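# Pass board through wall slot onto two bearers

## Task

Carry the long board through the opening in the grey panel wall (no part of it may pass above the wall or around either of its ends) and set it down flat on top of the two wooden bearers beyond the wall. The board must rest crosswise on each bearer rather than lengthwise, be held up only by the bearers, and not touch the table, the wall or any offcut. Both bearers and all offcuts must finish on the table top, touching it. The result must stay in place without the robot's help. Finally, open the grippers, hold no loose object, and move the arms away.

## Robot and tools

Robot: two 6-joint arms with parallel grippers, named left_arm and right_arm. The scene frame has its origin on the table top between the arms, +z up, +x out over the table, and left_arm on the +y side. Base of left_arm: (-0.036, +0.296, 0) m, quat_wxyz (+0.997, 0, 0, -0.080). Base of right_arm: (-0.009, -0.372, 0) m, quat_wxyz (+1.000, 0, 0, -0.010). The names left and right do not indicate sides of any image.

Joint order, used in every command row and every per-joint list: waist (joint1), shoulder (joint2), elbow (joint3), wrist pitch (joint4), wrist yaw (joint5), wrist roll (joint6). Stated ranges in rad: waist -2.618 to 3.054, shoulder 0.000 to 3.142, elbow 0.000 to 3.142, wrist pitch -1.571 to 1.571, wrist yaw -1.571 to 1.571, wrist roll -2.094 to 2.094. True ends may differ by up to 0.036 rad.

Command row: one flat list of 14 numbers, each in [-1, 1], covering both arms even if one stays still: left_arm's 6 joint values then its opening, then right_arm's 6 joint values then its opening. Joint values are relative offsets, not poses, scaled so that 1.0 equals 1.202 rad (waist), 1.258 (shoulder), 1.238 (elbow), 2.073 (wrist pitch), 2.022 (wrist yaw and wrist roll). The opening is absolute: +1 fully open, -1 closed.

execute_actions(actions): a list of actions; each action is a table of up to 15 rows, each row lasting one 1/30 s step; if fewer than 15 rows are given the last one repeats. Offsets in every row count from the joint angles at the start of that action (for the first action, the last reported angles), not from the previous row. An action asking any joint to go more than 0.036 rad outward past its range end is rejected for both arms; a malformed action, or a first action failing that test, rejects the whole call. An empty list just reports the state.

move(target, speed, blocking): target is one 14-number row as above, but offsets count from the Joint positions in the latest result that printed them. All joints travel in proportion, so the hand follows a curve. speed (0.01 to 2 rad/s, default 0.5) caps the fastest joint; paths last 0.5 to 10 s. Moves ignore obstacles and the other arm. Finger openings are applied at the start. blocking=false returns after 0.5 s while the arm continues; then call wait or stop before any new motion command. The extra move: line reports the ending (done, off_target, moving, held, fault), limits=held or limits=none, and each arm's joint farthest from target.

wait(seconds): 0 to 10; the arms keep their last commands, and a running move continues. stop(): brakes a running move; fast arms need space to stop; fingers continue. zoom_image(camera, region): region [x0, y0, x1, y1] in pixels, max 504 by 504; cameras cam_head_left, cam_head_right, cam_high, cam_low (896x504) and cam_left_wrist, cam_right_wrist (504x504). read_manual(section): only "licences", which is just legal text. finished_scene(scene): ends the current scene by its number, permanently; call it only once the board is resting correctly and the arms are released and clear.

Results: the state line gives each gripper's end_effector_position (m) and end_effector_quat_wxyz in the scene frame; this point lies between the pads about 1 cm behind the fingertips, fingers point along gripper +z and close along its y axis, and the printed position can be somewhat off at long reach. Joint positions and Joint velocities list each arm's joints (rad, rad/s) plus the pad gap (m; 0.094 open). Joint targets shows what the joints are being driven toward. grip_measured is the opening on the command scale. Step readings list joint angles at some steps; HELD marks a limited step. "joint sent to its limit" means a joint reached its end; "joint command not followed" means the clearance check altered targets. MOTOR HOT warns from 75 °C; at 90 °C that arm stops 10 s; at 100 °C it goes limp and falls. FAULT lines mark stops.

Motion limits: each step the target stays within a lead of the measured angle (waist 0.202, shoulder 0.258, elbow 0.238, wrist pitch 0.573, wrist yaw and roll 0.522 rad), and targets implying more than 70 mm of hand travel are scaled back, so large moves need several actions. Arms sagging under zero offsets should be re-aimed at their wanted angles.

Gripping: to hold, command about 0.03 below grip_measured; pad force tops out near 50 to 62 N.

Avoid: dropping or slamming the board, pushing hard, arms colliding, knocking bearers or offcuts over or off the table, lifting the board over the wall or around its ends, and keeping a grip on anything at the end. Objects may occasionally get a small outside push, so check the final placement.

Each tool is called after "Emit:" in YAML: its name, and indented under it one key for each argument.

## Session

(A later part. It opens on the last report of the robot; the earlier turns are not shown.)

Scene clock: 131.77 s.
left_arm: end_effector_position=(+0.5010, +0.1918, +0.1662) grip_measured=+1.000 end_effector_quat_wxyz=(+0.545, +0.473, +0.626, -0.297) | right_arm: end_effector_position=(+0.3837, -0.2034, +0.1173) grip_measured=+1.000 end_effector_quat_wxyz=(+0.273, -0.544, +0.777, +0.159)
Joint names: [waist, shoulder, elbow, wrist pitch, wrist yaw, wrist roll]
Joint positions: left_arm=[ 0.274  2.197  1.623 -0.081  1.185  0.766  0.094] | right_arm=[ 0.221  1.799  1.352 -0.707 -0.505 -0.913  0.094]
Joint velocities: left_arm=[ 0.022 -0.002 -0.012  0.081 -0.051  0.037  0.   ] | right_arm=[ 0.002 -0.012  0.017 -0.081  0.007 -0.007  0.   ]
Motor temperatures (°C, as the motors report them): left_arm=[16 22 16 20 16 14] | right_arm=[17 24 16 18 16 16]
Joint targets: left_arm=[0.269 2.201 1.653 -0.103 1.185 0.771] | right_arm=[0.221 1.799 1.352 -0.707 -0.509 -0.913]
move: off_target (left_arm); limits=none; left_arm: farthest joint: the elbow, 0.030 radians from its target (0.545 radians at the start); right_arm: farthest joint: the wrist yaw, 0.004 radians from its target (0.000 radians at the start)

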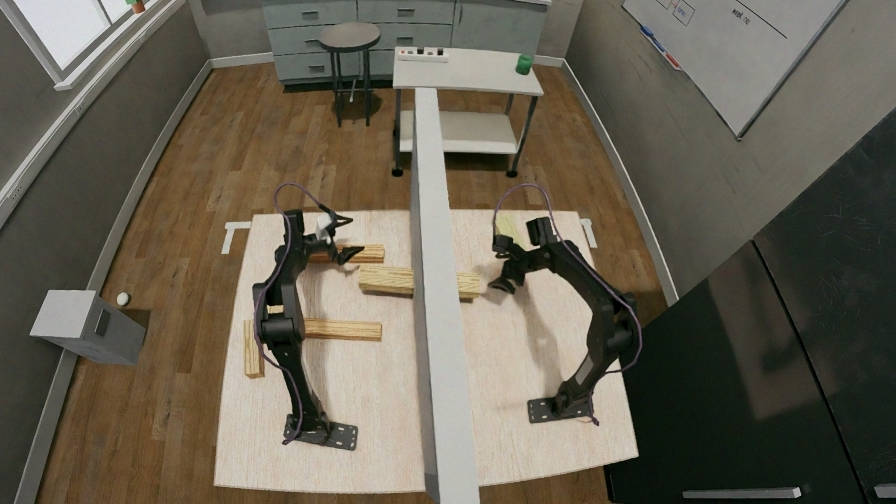

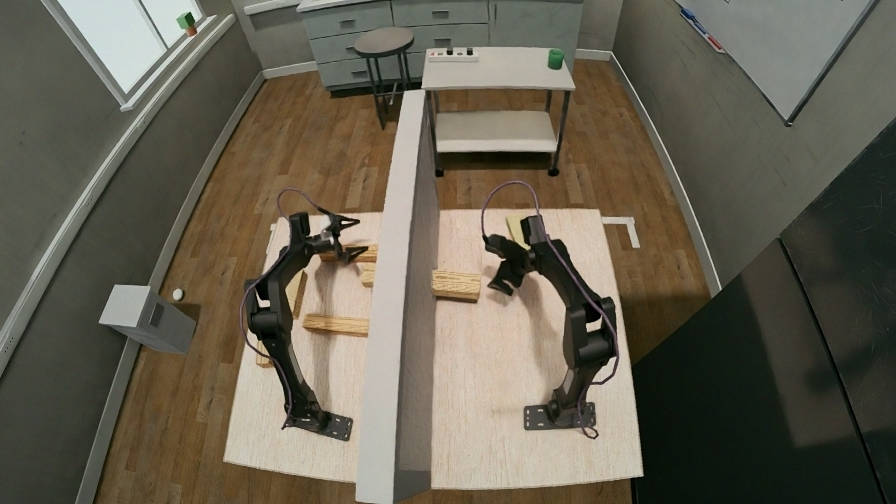

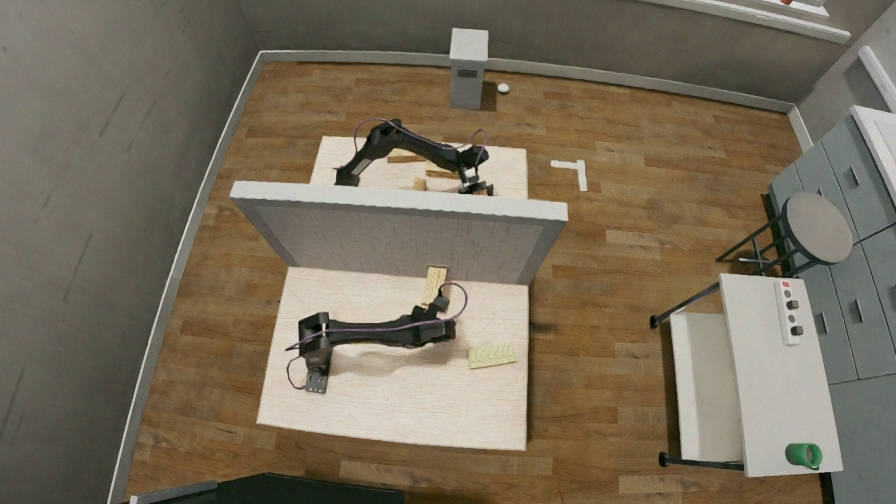

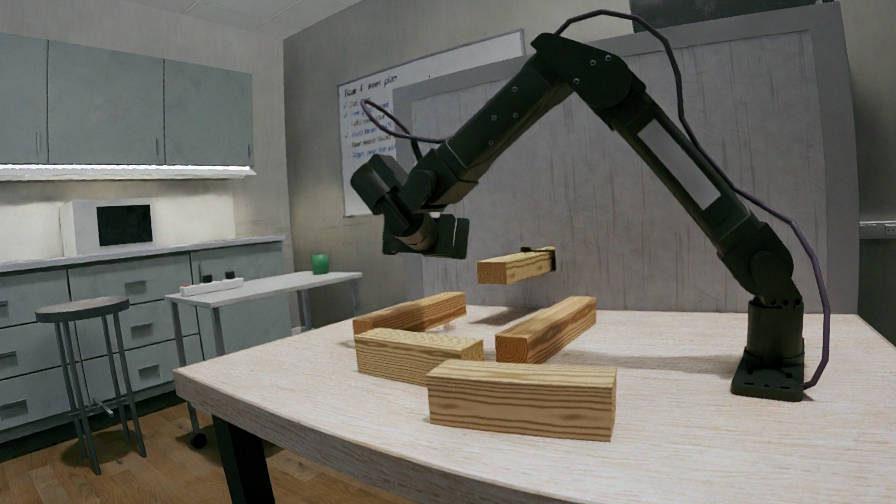

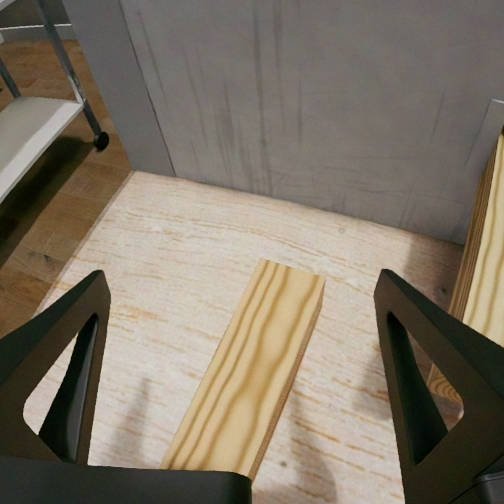

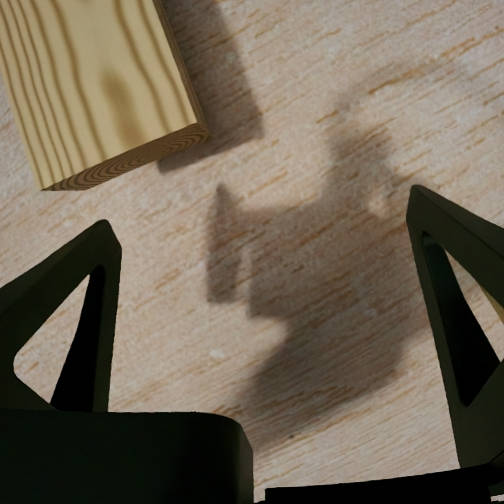

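Emit:
move:
  target: [-0.140, 0.0055, 0.467, -0.688, -0.198, 0.367, 1, 0, 0, 0, 0, 0, 0, 1]
  speed: 1.0

Scene clock: 134.23 s.
left_arm: end_effector_position=(+0.3890, +0.1501, +0.1894) grip_measured=+1.000 end_effector_quat_wxyz=(+0.271, +0.656, +0.652, -0.267) | right_arm: end_effector_position=(+0.3839, -0.2040, +0.1170) grip_measured=+1.000 end_effector_quat_wxyz=(+0.273, -0.544, +0.778, +0.157)
Joint names: [waist, shoulder, elbow, wrist pitch, wrist yaw, wrist roll]
Joint positions: left_arm=[ 0.11   2.197  2.171 -1.489  0.779  1.503  0.094] | right_arm=[ 0.221  1.799  1.352 -0.707 -0.501 -0.913  0.094]
Joint velocities: left_arm=[-0.002  0.007  0.017 -0.007  0.022 -0.051  0.   ] | right_arm=[ 0.007  0.012 -0.017  0.066 -0.051 -0.022  0.   ]
Motor temperatures (°C, as the motors report them): left_arm=[16 22 16 20 16 14] | right_arm=[17 24 16 18 16 16]
Joint targets: left_arm=[0.105 2.204 2.201 -1.507 0.785 1.508] | right_arm=[0.221 1.799 1.352 -0.707 -0.505 -0.913]
move: off_target (left_arm); limits=none; left_arm: farthest joint: the elbow, 0.030 radians from its target (0.578 radians at the start); right_arm: farthest joint: the wrist yaw, 0.004 radians from its target (0.000 radians at the start)

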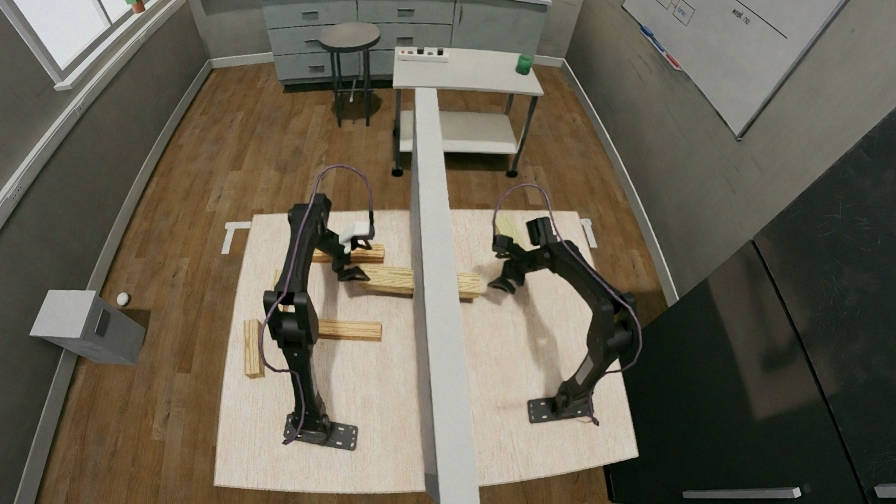

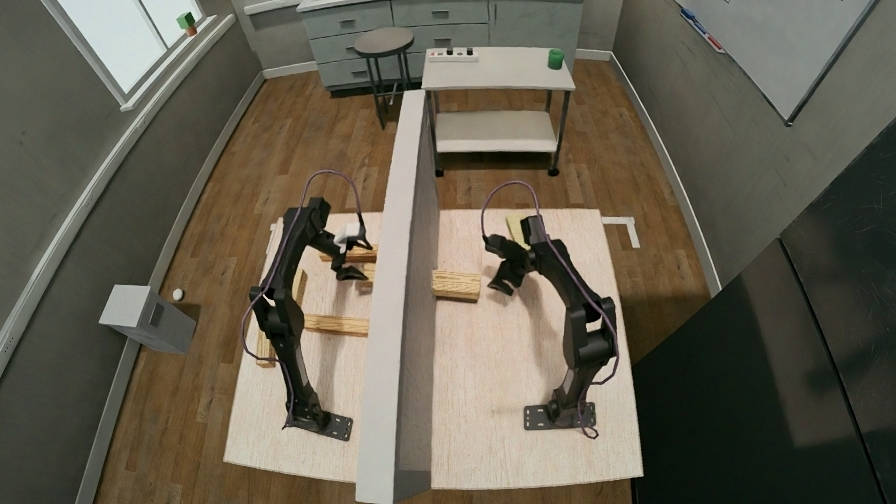

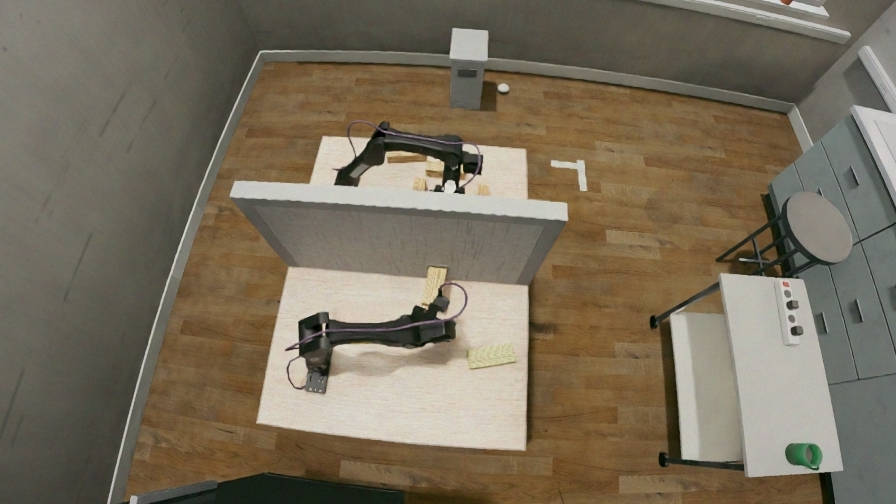

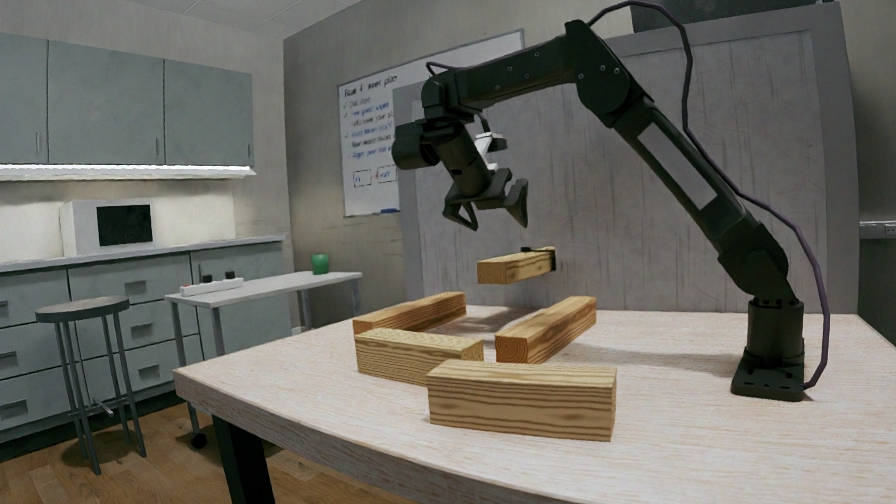

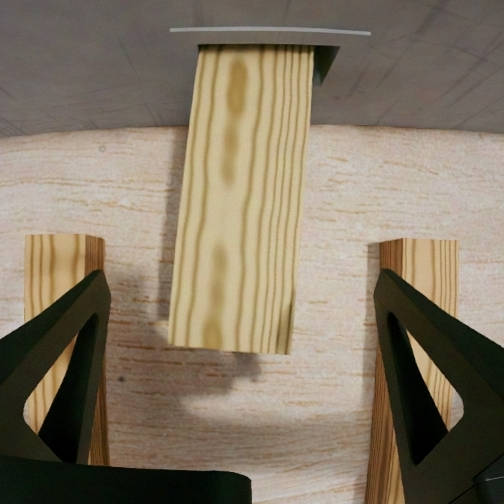

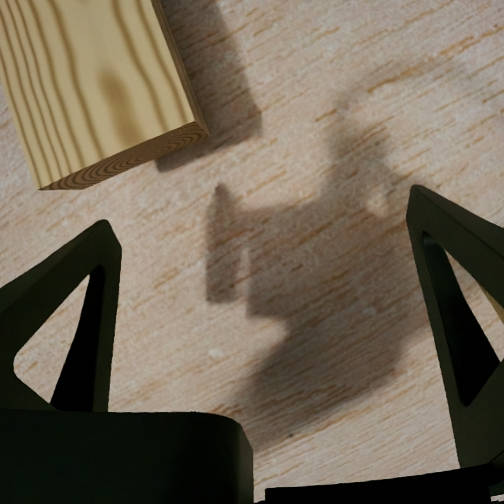

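Emit:
move:
  target: [-0.140, -0.035, -0.273, 0.234, -0.0074, -0.110, 1, 0, 0, 0, 0, 0, 0, 1]
  speed: 0.5

Scene clock: 136.17 s.
left_arm: end_effector_position=(+0.3944, +0.0766, +0.1176) grip_measured=+1.000 end_effector_quat_wxyz=(+0.278, +0.661, +0.646, -0.262) | right_arm: end_effector_position=(+0.3842, -0.2045, +0.1167) grip_measured=+1.000 end_effector_quat_wxyz=(+0.272, -0.544, +0.778, +0.156)
Joint names: [waist, shoulder, elbow, wrist pitch, wrist yaw, wrist roll]
Joint positions: left_arm=[-0.057  2.181  1.85  -1.011  0.757  1.286  0.094] | right_arm=[ 0.221  1.799  1.352 -0.707 -0.497 -0.913  0.094]
Joint velocities: left_arm=[-0.002  0.007 -0.012  0.066 -0.037  0.022  0.   ] | right_arm=[-0.007 -0.012 -0.002  0.022 -0.066  0.007  0.   ]
Motor temperatures (°C, as the motors report them): left_arm=[16 23 16 20 16 14] | right_arm=[17 24 16 18 16 16]
Joint targets: left_arm=[-0.058 2.153 1.833 -1.005 0.764 1.281] | right_arm=[0.221 1.799 1.352 -0.707 -0.501 -0.913]
move: off_target (left_arm); limits=none; left_arm: farthest joint: the shoulder, 0.028 radians from its target (0.044 radians at the start); right_arm: farthest joint: the wrist yaw, 0.004 radians from its target (0.000 radians at the start)

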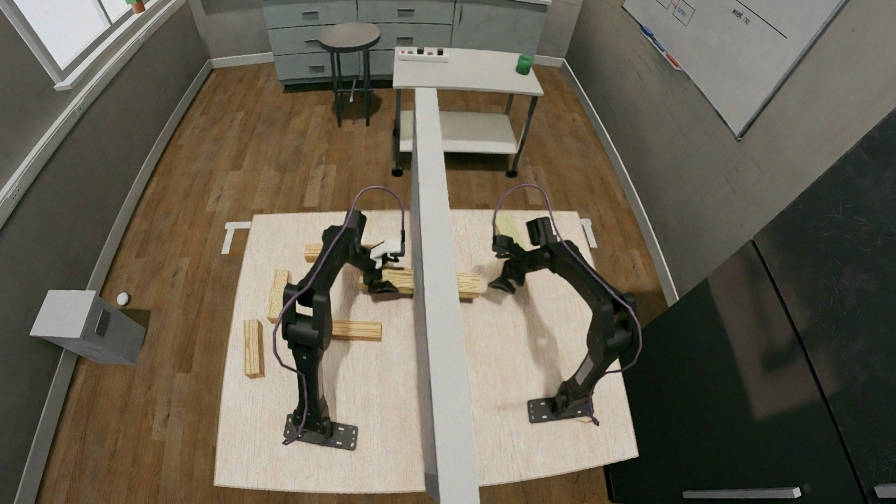

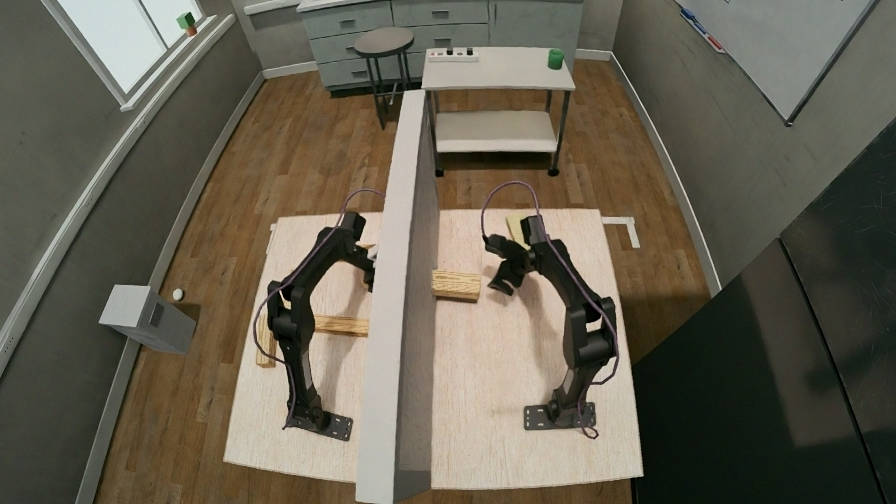

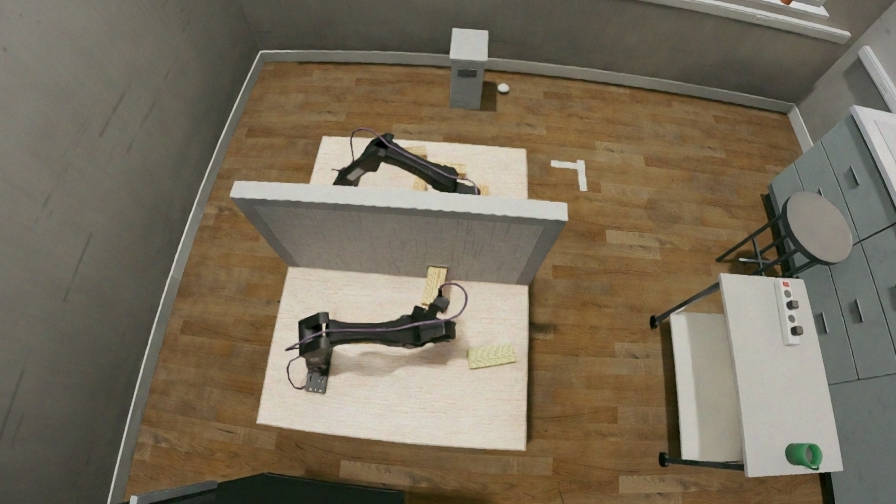

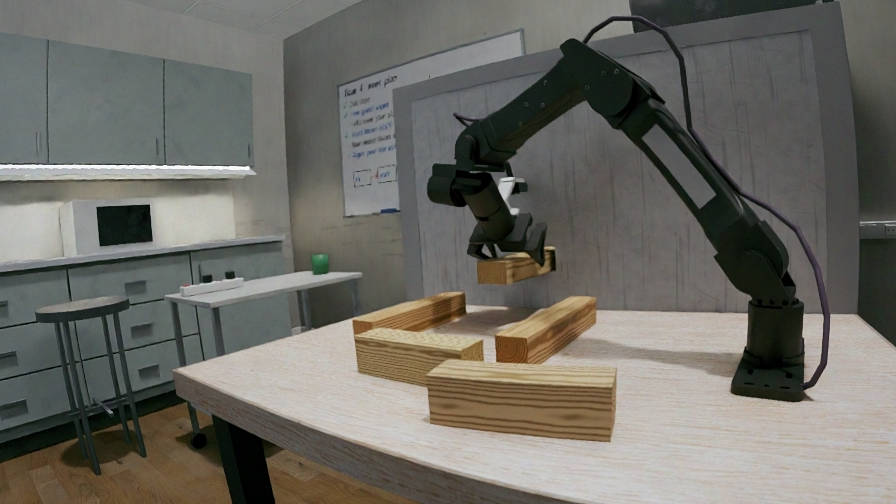

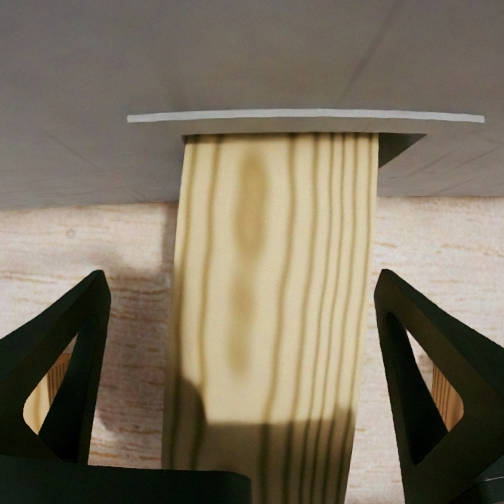

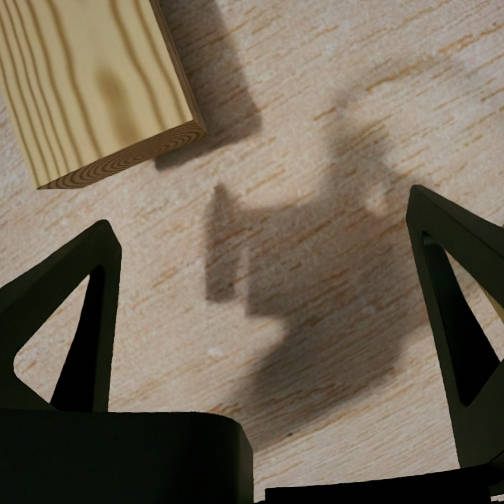

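Emit:
execute_actions:
  actions:
    - [[0, -0.028, -0.018, 0, 0, 0, 1, 0, 0, 0, 0, 0, 0, 1]]
    - [[0, -0.02, 0, 0, 0, 0, 0.1, 0, 0, 0, 0, 0, 0, 1]]
    - [[0, -0.02, 0, 0, 0, 0, 0.1, 0, 0, 0, 0, 0, 0, 1]]

Scene clock: 137.93 s.
left_arm: end_effector_position=(+0.3855, +0.0771, +0.1158) grip_measured=+0.263 end_effector_quat_wxyz=(+0.263, +0.663, +0.647, -0.270) | right_arm: end_effector_position=(+0.3849, -0.2062, +0.1158) grip_measured=+1.000 end_effector_quat_wxyz=(+0.271, -0.544, +0.780, +0.151)
Joint names: [waist, shoulder, elbow, wrist pitch, wrist yaw, wrist roll]
Joint positions: left_arm=[-0.06   2.18   1.85  -1.053  0.755  1.299  0.059] | right_arm=[ 0.221  1.799  1.352 -0.707 -0.486 -0.913  0.094]
Joint velocities: left_arm=[ 0.022  0.002 -0.017  0.007 -0.007 -0.007  0.   ] | right_arm=[-0.007 -0.017  0.002 -0.022 -0.007  0.095  0.   ]
Motor temperatures (°C, as the motors report them): left_arm=[16 23 16 20 16 14] | right_arm=[17 24 16 18 16 16]
Joint targets: left_arm=[-0.060 2.155 1.850 -1.053 0.755 1.295] | right_arm=[0.221 1.799 1.352 -0.707 -0.490 -0.913]
Step readings (joint positions; steps 1 to 15: 1st action; 16 to 30: 2nd action; 31 to 45: 3rd action):
0: left_arm=[-0.057 2.181 1.850 -1.011 0.757 1.286] | right_arm=[0.221 1.799 1.352 -0.707 -0.497 -0.913]
1: left_arm=[-0.057 2.181 1.850 -1.011 0.757 1.286] | right_arm=[0.221 1.799 1.352 -0.707 -0.497 -0.913]
2: left_arm=[-0.057 2.181 1.850 -1.011 0.756 1.286] | right_arm=[0.221 1.799 1.352 -0.707 -0.496 -0.913]
4: left_arm=[-0.057 2.181 1.850 -1.011 0.754 1.286] | right_arm=[0.221 1.799 1.352 -0.707 -0.495 -0.913]
8: left_arm=[-0.057 2.181 1.850 -1.011 0.753 1.286] | right_arm=[0.221 1.799 1.352 -0.707 -0.494 -0.913]
15: left_arm=[-0.057 2.181 1.850 -1.011 0.752 1.286] | right_arm=[0.221 1.799 1.352 -0.707 -0.494 -0.913]
16: left_arm=[-0.057 2.181 1.850 -1.011 0.751 1.286] | right_arm=[0.221 1.799 1.352 -0.707 -0.493 -0.913]
17: left_arm=[-0.057 2.181 1.850 -1.019 0.751 1.287] | right_arm=[0.221 1.799 1.352 -0.707 -0.493 -0.913]
19: left_arm=[-0.059 2.180 1.850 -1.053 0.756 1.293] | right_arm=[0.221 1.799 1.352 -0.707 -0.491 -0.913]
23: left_arm=[-0.060 2.180 1.850 -1.053 0.755 1.295] | right_arm=[0.221 1.799 1.352 -0.707 -0.491 -0.913]
30: left_arm=[-0.060 2.180 1.850 -1.053 0.755 1.295] | right_arm=[0.221 1.799 1.352 -0.707 -0.490 -0.913]
31: left_arm=[-0.060 2.180 1.850 -1.053 0.755 1.296] | right_arm=[0.221 1.799 1.352 -0.707 -0.489 -0.913]
32: left_arm=[-0.060 2.180 1.850 -1.053 0.755 1.297] | right_arm=[0.221 1.799 1.352 -0.707 -0.489 -0.913]
34: left_arm=[-0.060 2.180 1.850 -1.053 0.755 1.299] | right_arm=[0.221 1.799 1.352 -0.707 -0.488 -0.913]
38: left_arm=[-0.060 2.180 1.850 -1.053 0.755 1.299] | right_arm=[0.221 1.799 1.352 -0.707 -0.487 -0.913]
45: Joint positions above

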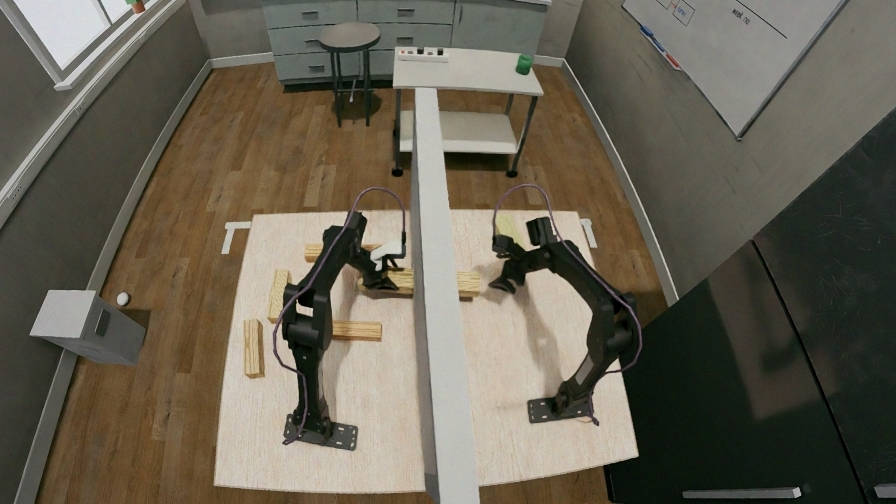

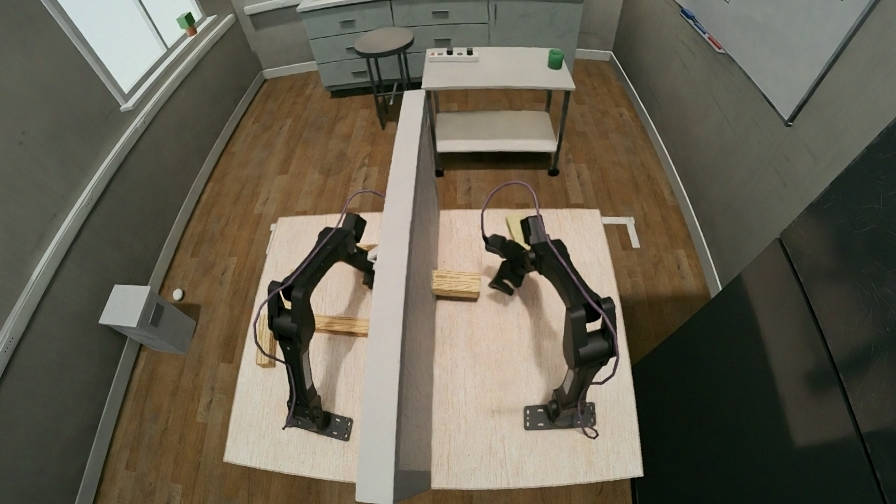

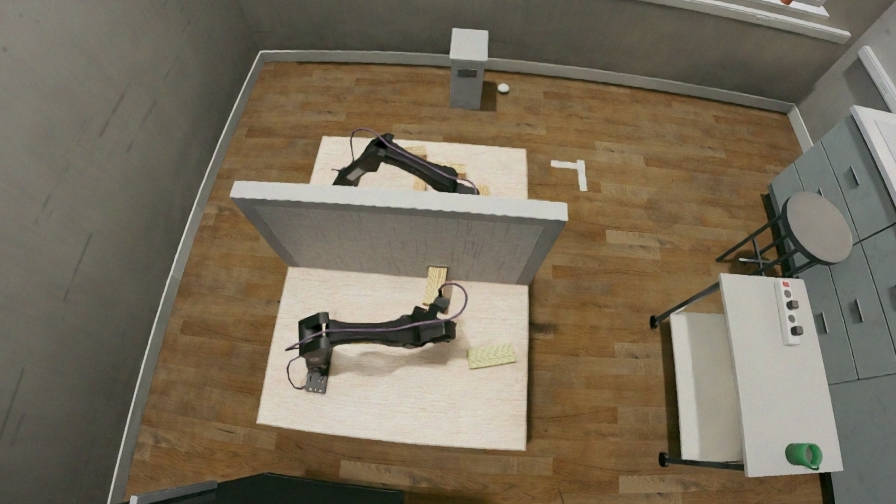

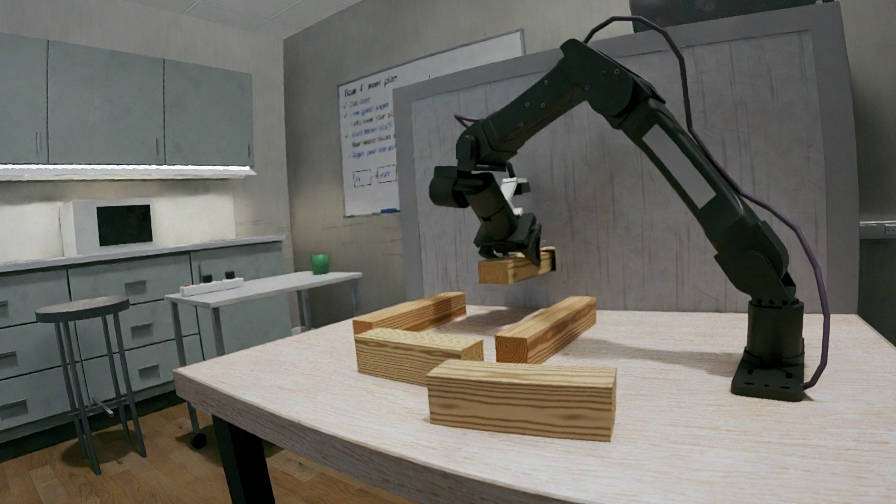

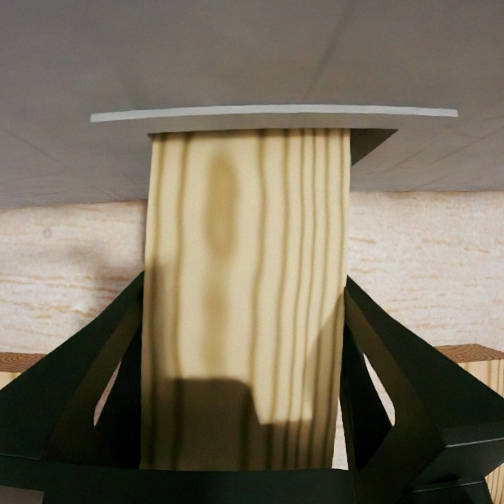

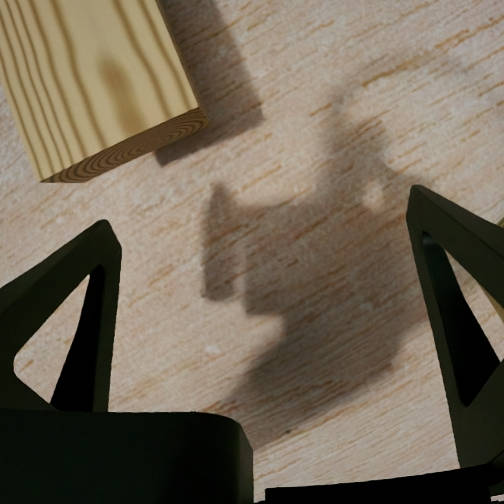

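Emit:
move:
  target: [0.104, 0, 0.002, -0.0626, 0.009, 0.0786, 0.1, 0, 0, 0, 0, 0, 0, 1]
  speed: 0.3

Scene clock: 139.73 s.
left_arm: end_effector_position=(+0.3892, +0.1297, +0.1143) grip_measured=+0.263 end_effector_quat_wxyz=(+0.265, +0.661, +0.650, -0.265) | right_arm: end_effector_position=(+0.3851, -0.2067, +0.1156) grip_measured=+1.000 end_effector_quat_wxyz=(+0.270, -0.544, +0.780, +0.149)
Joint names: [waist, shoulder, elbow, wrist pitch, wrist yaw, wrist roll]
Joint positions: left_arm=[ 0.059  2.18   1.85  -1.151  0.765  1.45   0.059] | right_arm=[ 0.221  1.799  1.352 -0.707 -0.483 -0.913  0.094]
Joint velocities: left_arm=[ 0.017 -0.002 -0.007 -0.051 -0.051  0.051 -0.   ] | right_arm=[-0.027  0.007  0.022 -0.051  0.022  0.022  0.   ]
Motor temperatures (°C, as the motors report them): left_arm=[16 23 16 20 16 14] | right_arm=[17 24 16 18 16 16]
Joint targets: left_arm=[0.065 2.180 1.852 -1.183 0.773 1.458] | right_arm=[0.221 1.799 1.352 -0.707 -0.486 -0.913]
move: off_target (left_arm); limits=none; left_arm: farthest joint: the wrist pitch, 0.032 radians from its target (0.129 radians at the start); right_arm: farthest joint: the wrist yaw, 0.003 radians from its target (0.000 radians at the start)

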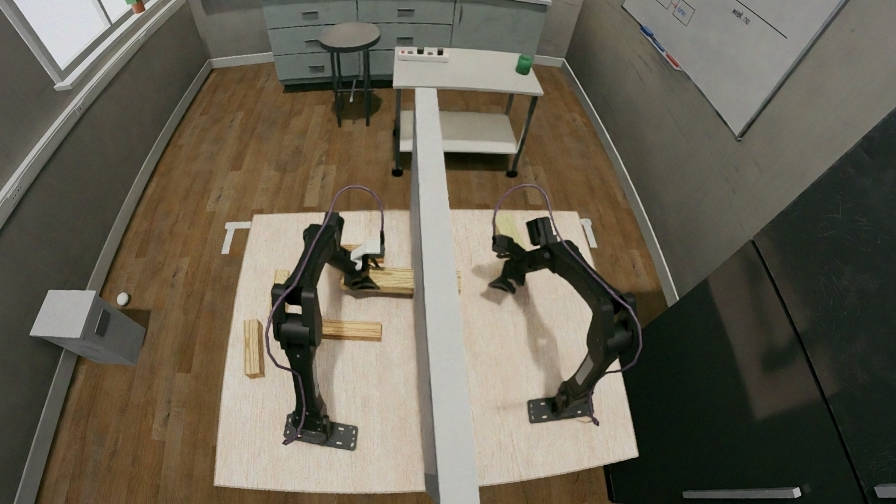

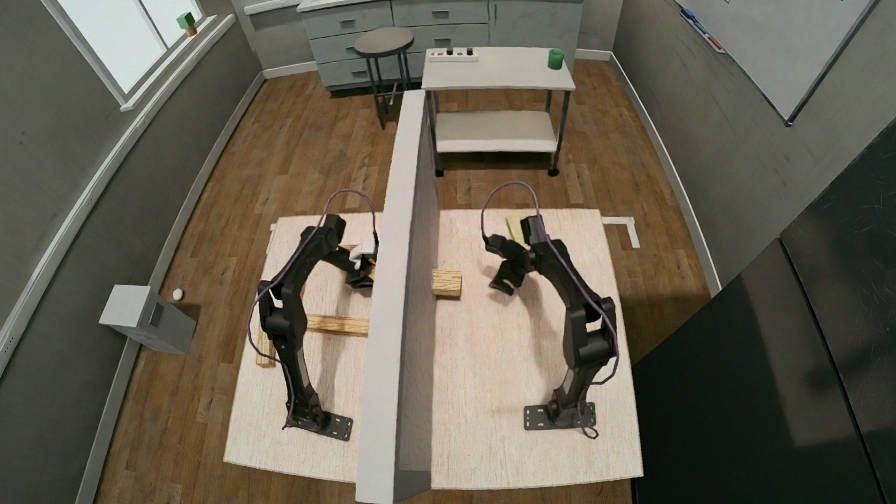

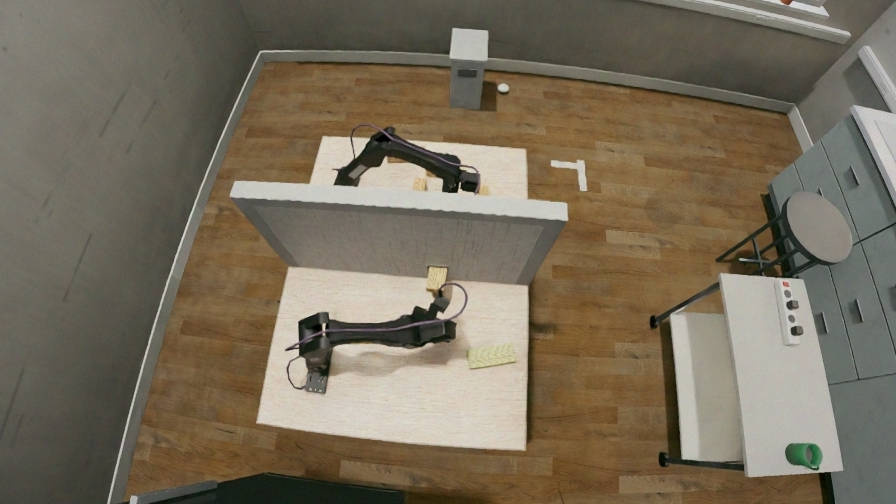

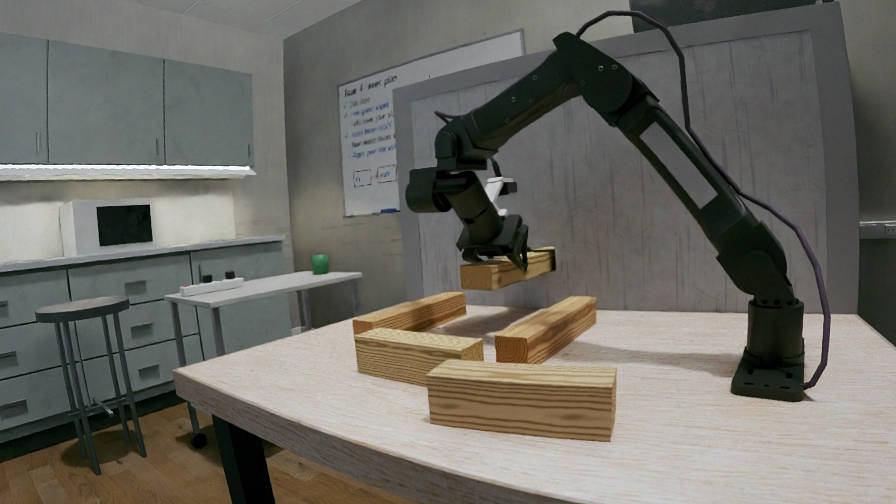

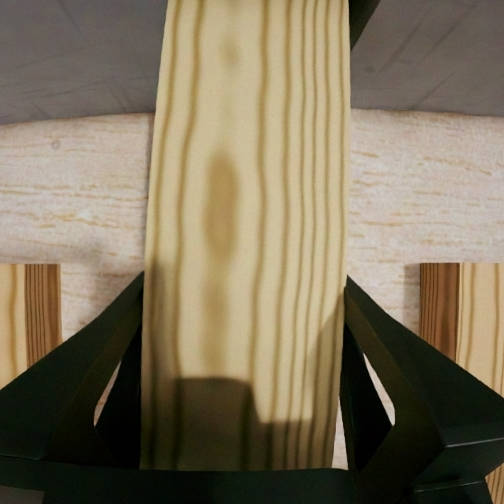

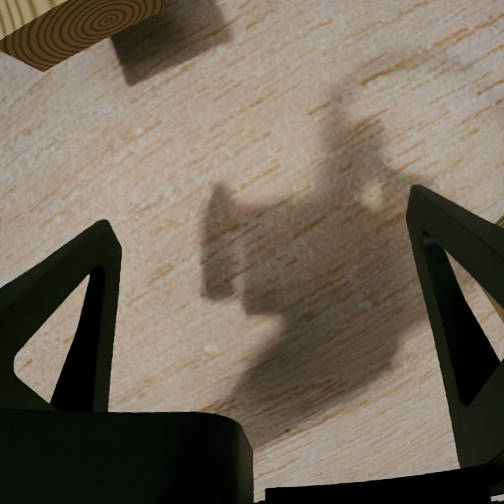

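Emit:
move:
  target: [0.105, 0.021, 0.0596, -0.0796, 0.0064, 0.0863, 0.1, 0, 0, 0, 0, 0, 0, 1]
  speed: 0.3

Scene clock: 140.97 s.
left_arm: end_effector_position=(+0.3892, +0.1835, +0.1143) grip_measured=+0.263 end_effector_quat_wxyz=(+0.264, +0.660, +0.653, -0.261) | right_arm: end_effector_position=(+0.3854, -0.2073, +0.1153) grip_measured=+1.000 end_effector_quat_wxyz=(+0.270, -0.544, +0.781, +0.147)
Joint names: [waist, shoulder, elbow, wrist pitch, wrist yaw, wrist roll]
Joint positions: left_arm=[ 0.183  2.201  1.888 -1.279  0.761  1.613  0.059] | right_arm=[ 0.221  1.799  1.352 -0.707 -0.479 -0.913  0.094]
Joint velocities: left_arm=[-0.012 -0.002  0.002 -0.007  0.066  0.051  0.   ] | right_arm=[-0.002 -0.007 -0.012  0.022 -0.007 -0.022  0.   ]
Motor temperatures (°C, as the motors report them): left_arm=[16 23 16 20 16 14] | right_arm=[17 24 17 18 16 16]
Joint targets: left_arm=[0.186 2.207 1.923 -1.316 0.778 1.624] | right_arm=[0.221 1.799 1.352 -0.707 -0.483 -0.913]
move: off_target (left_arm); limits=none; left_arm: farthest joint: the wrist pitch, 0.037 radians from its target (0.165 radians at the start); right_arm: farthest joint: the wrist yaw, 0.004 radians from its target (0.000 radians at the start)

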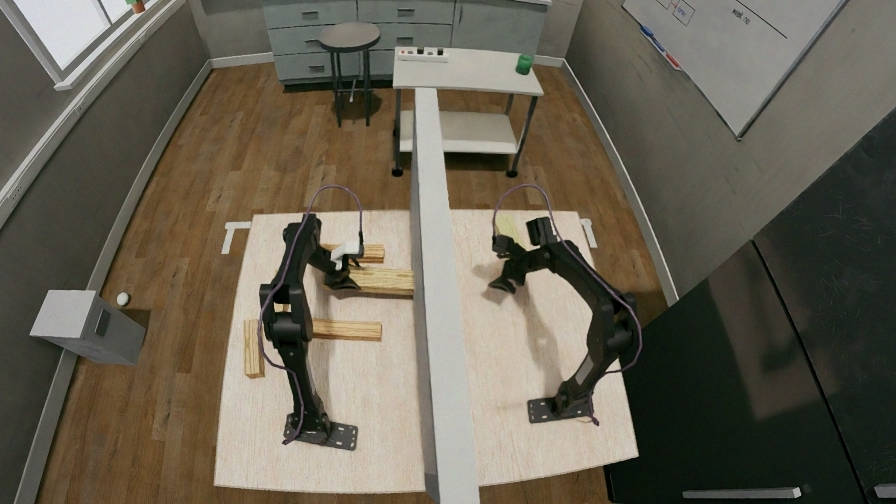

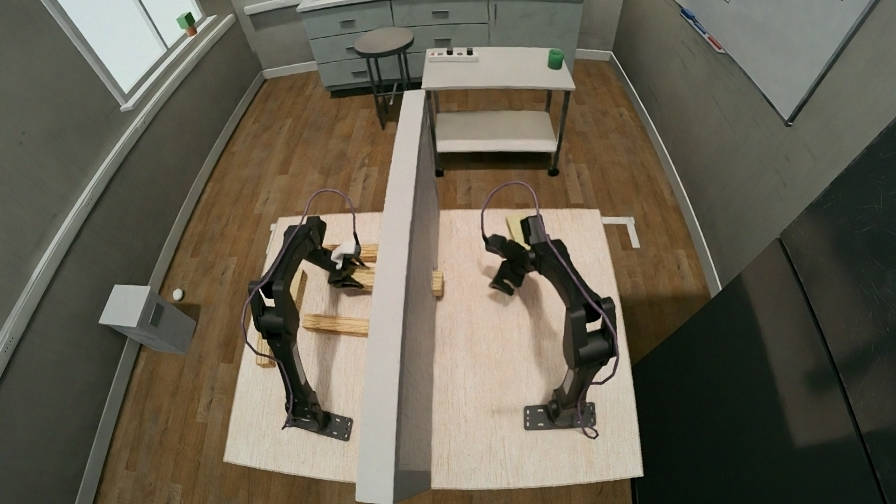

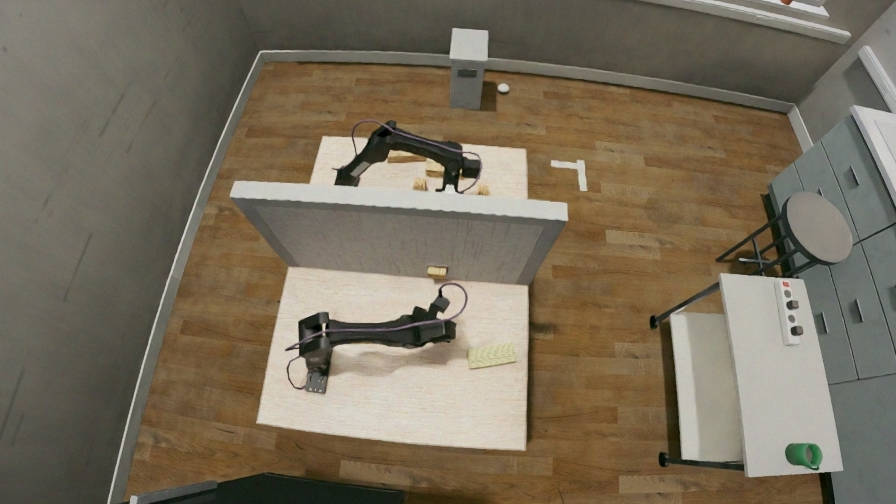

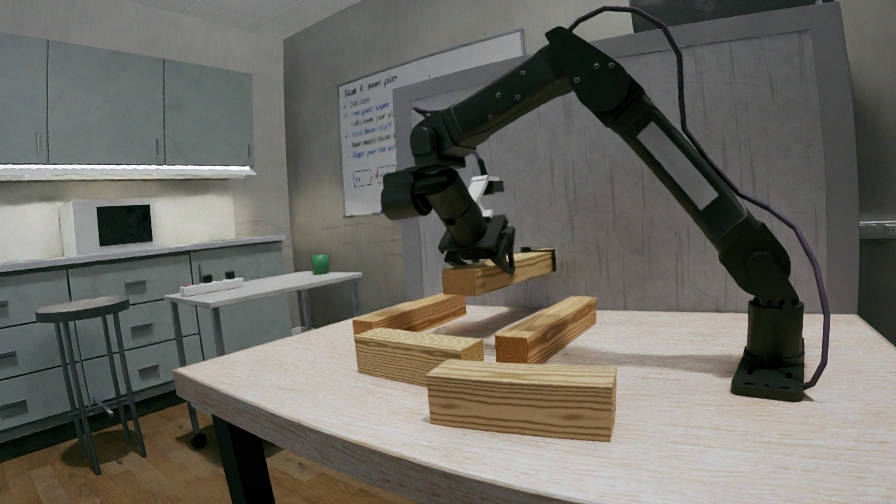

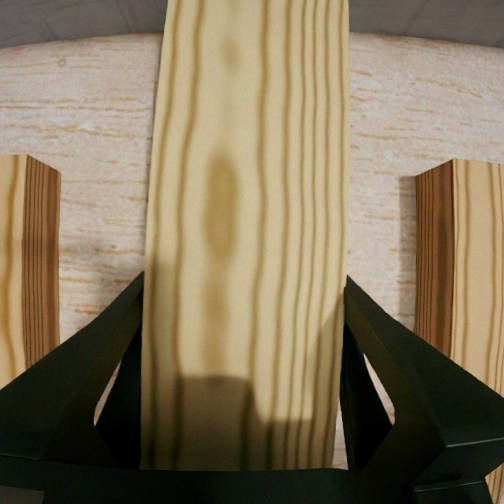

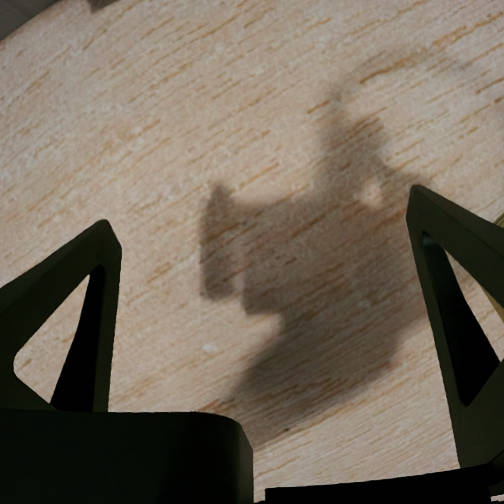

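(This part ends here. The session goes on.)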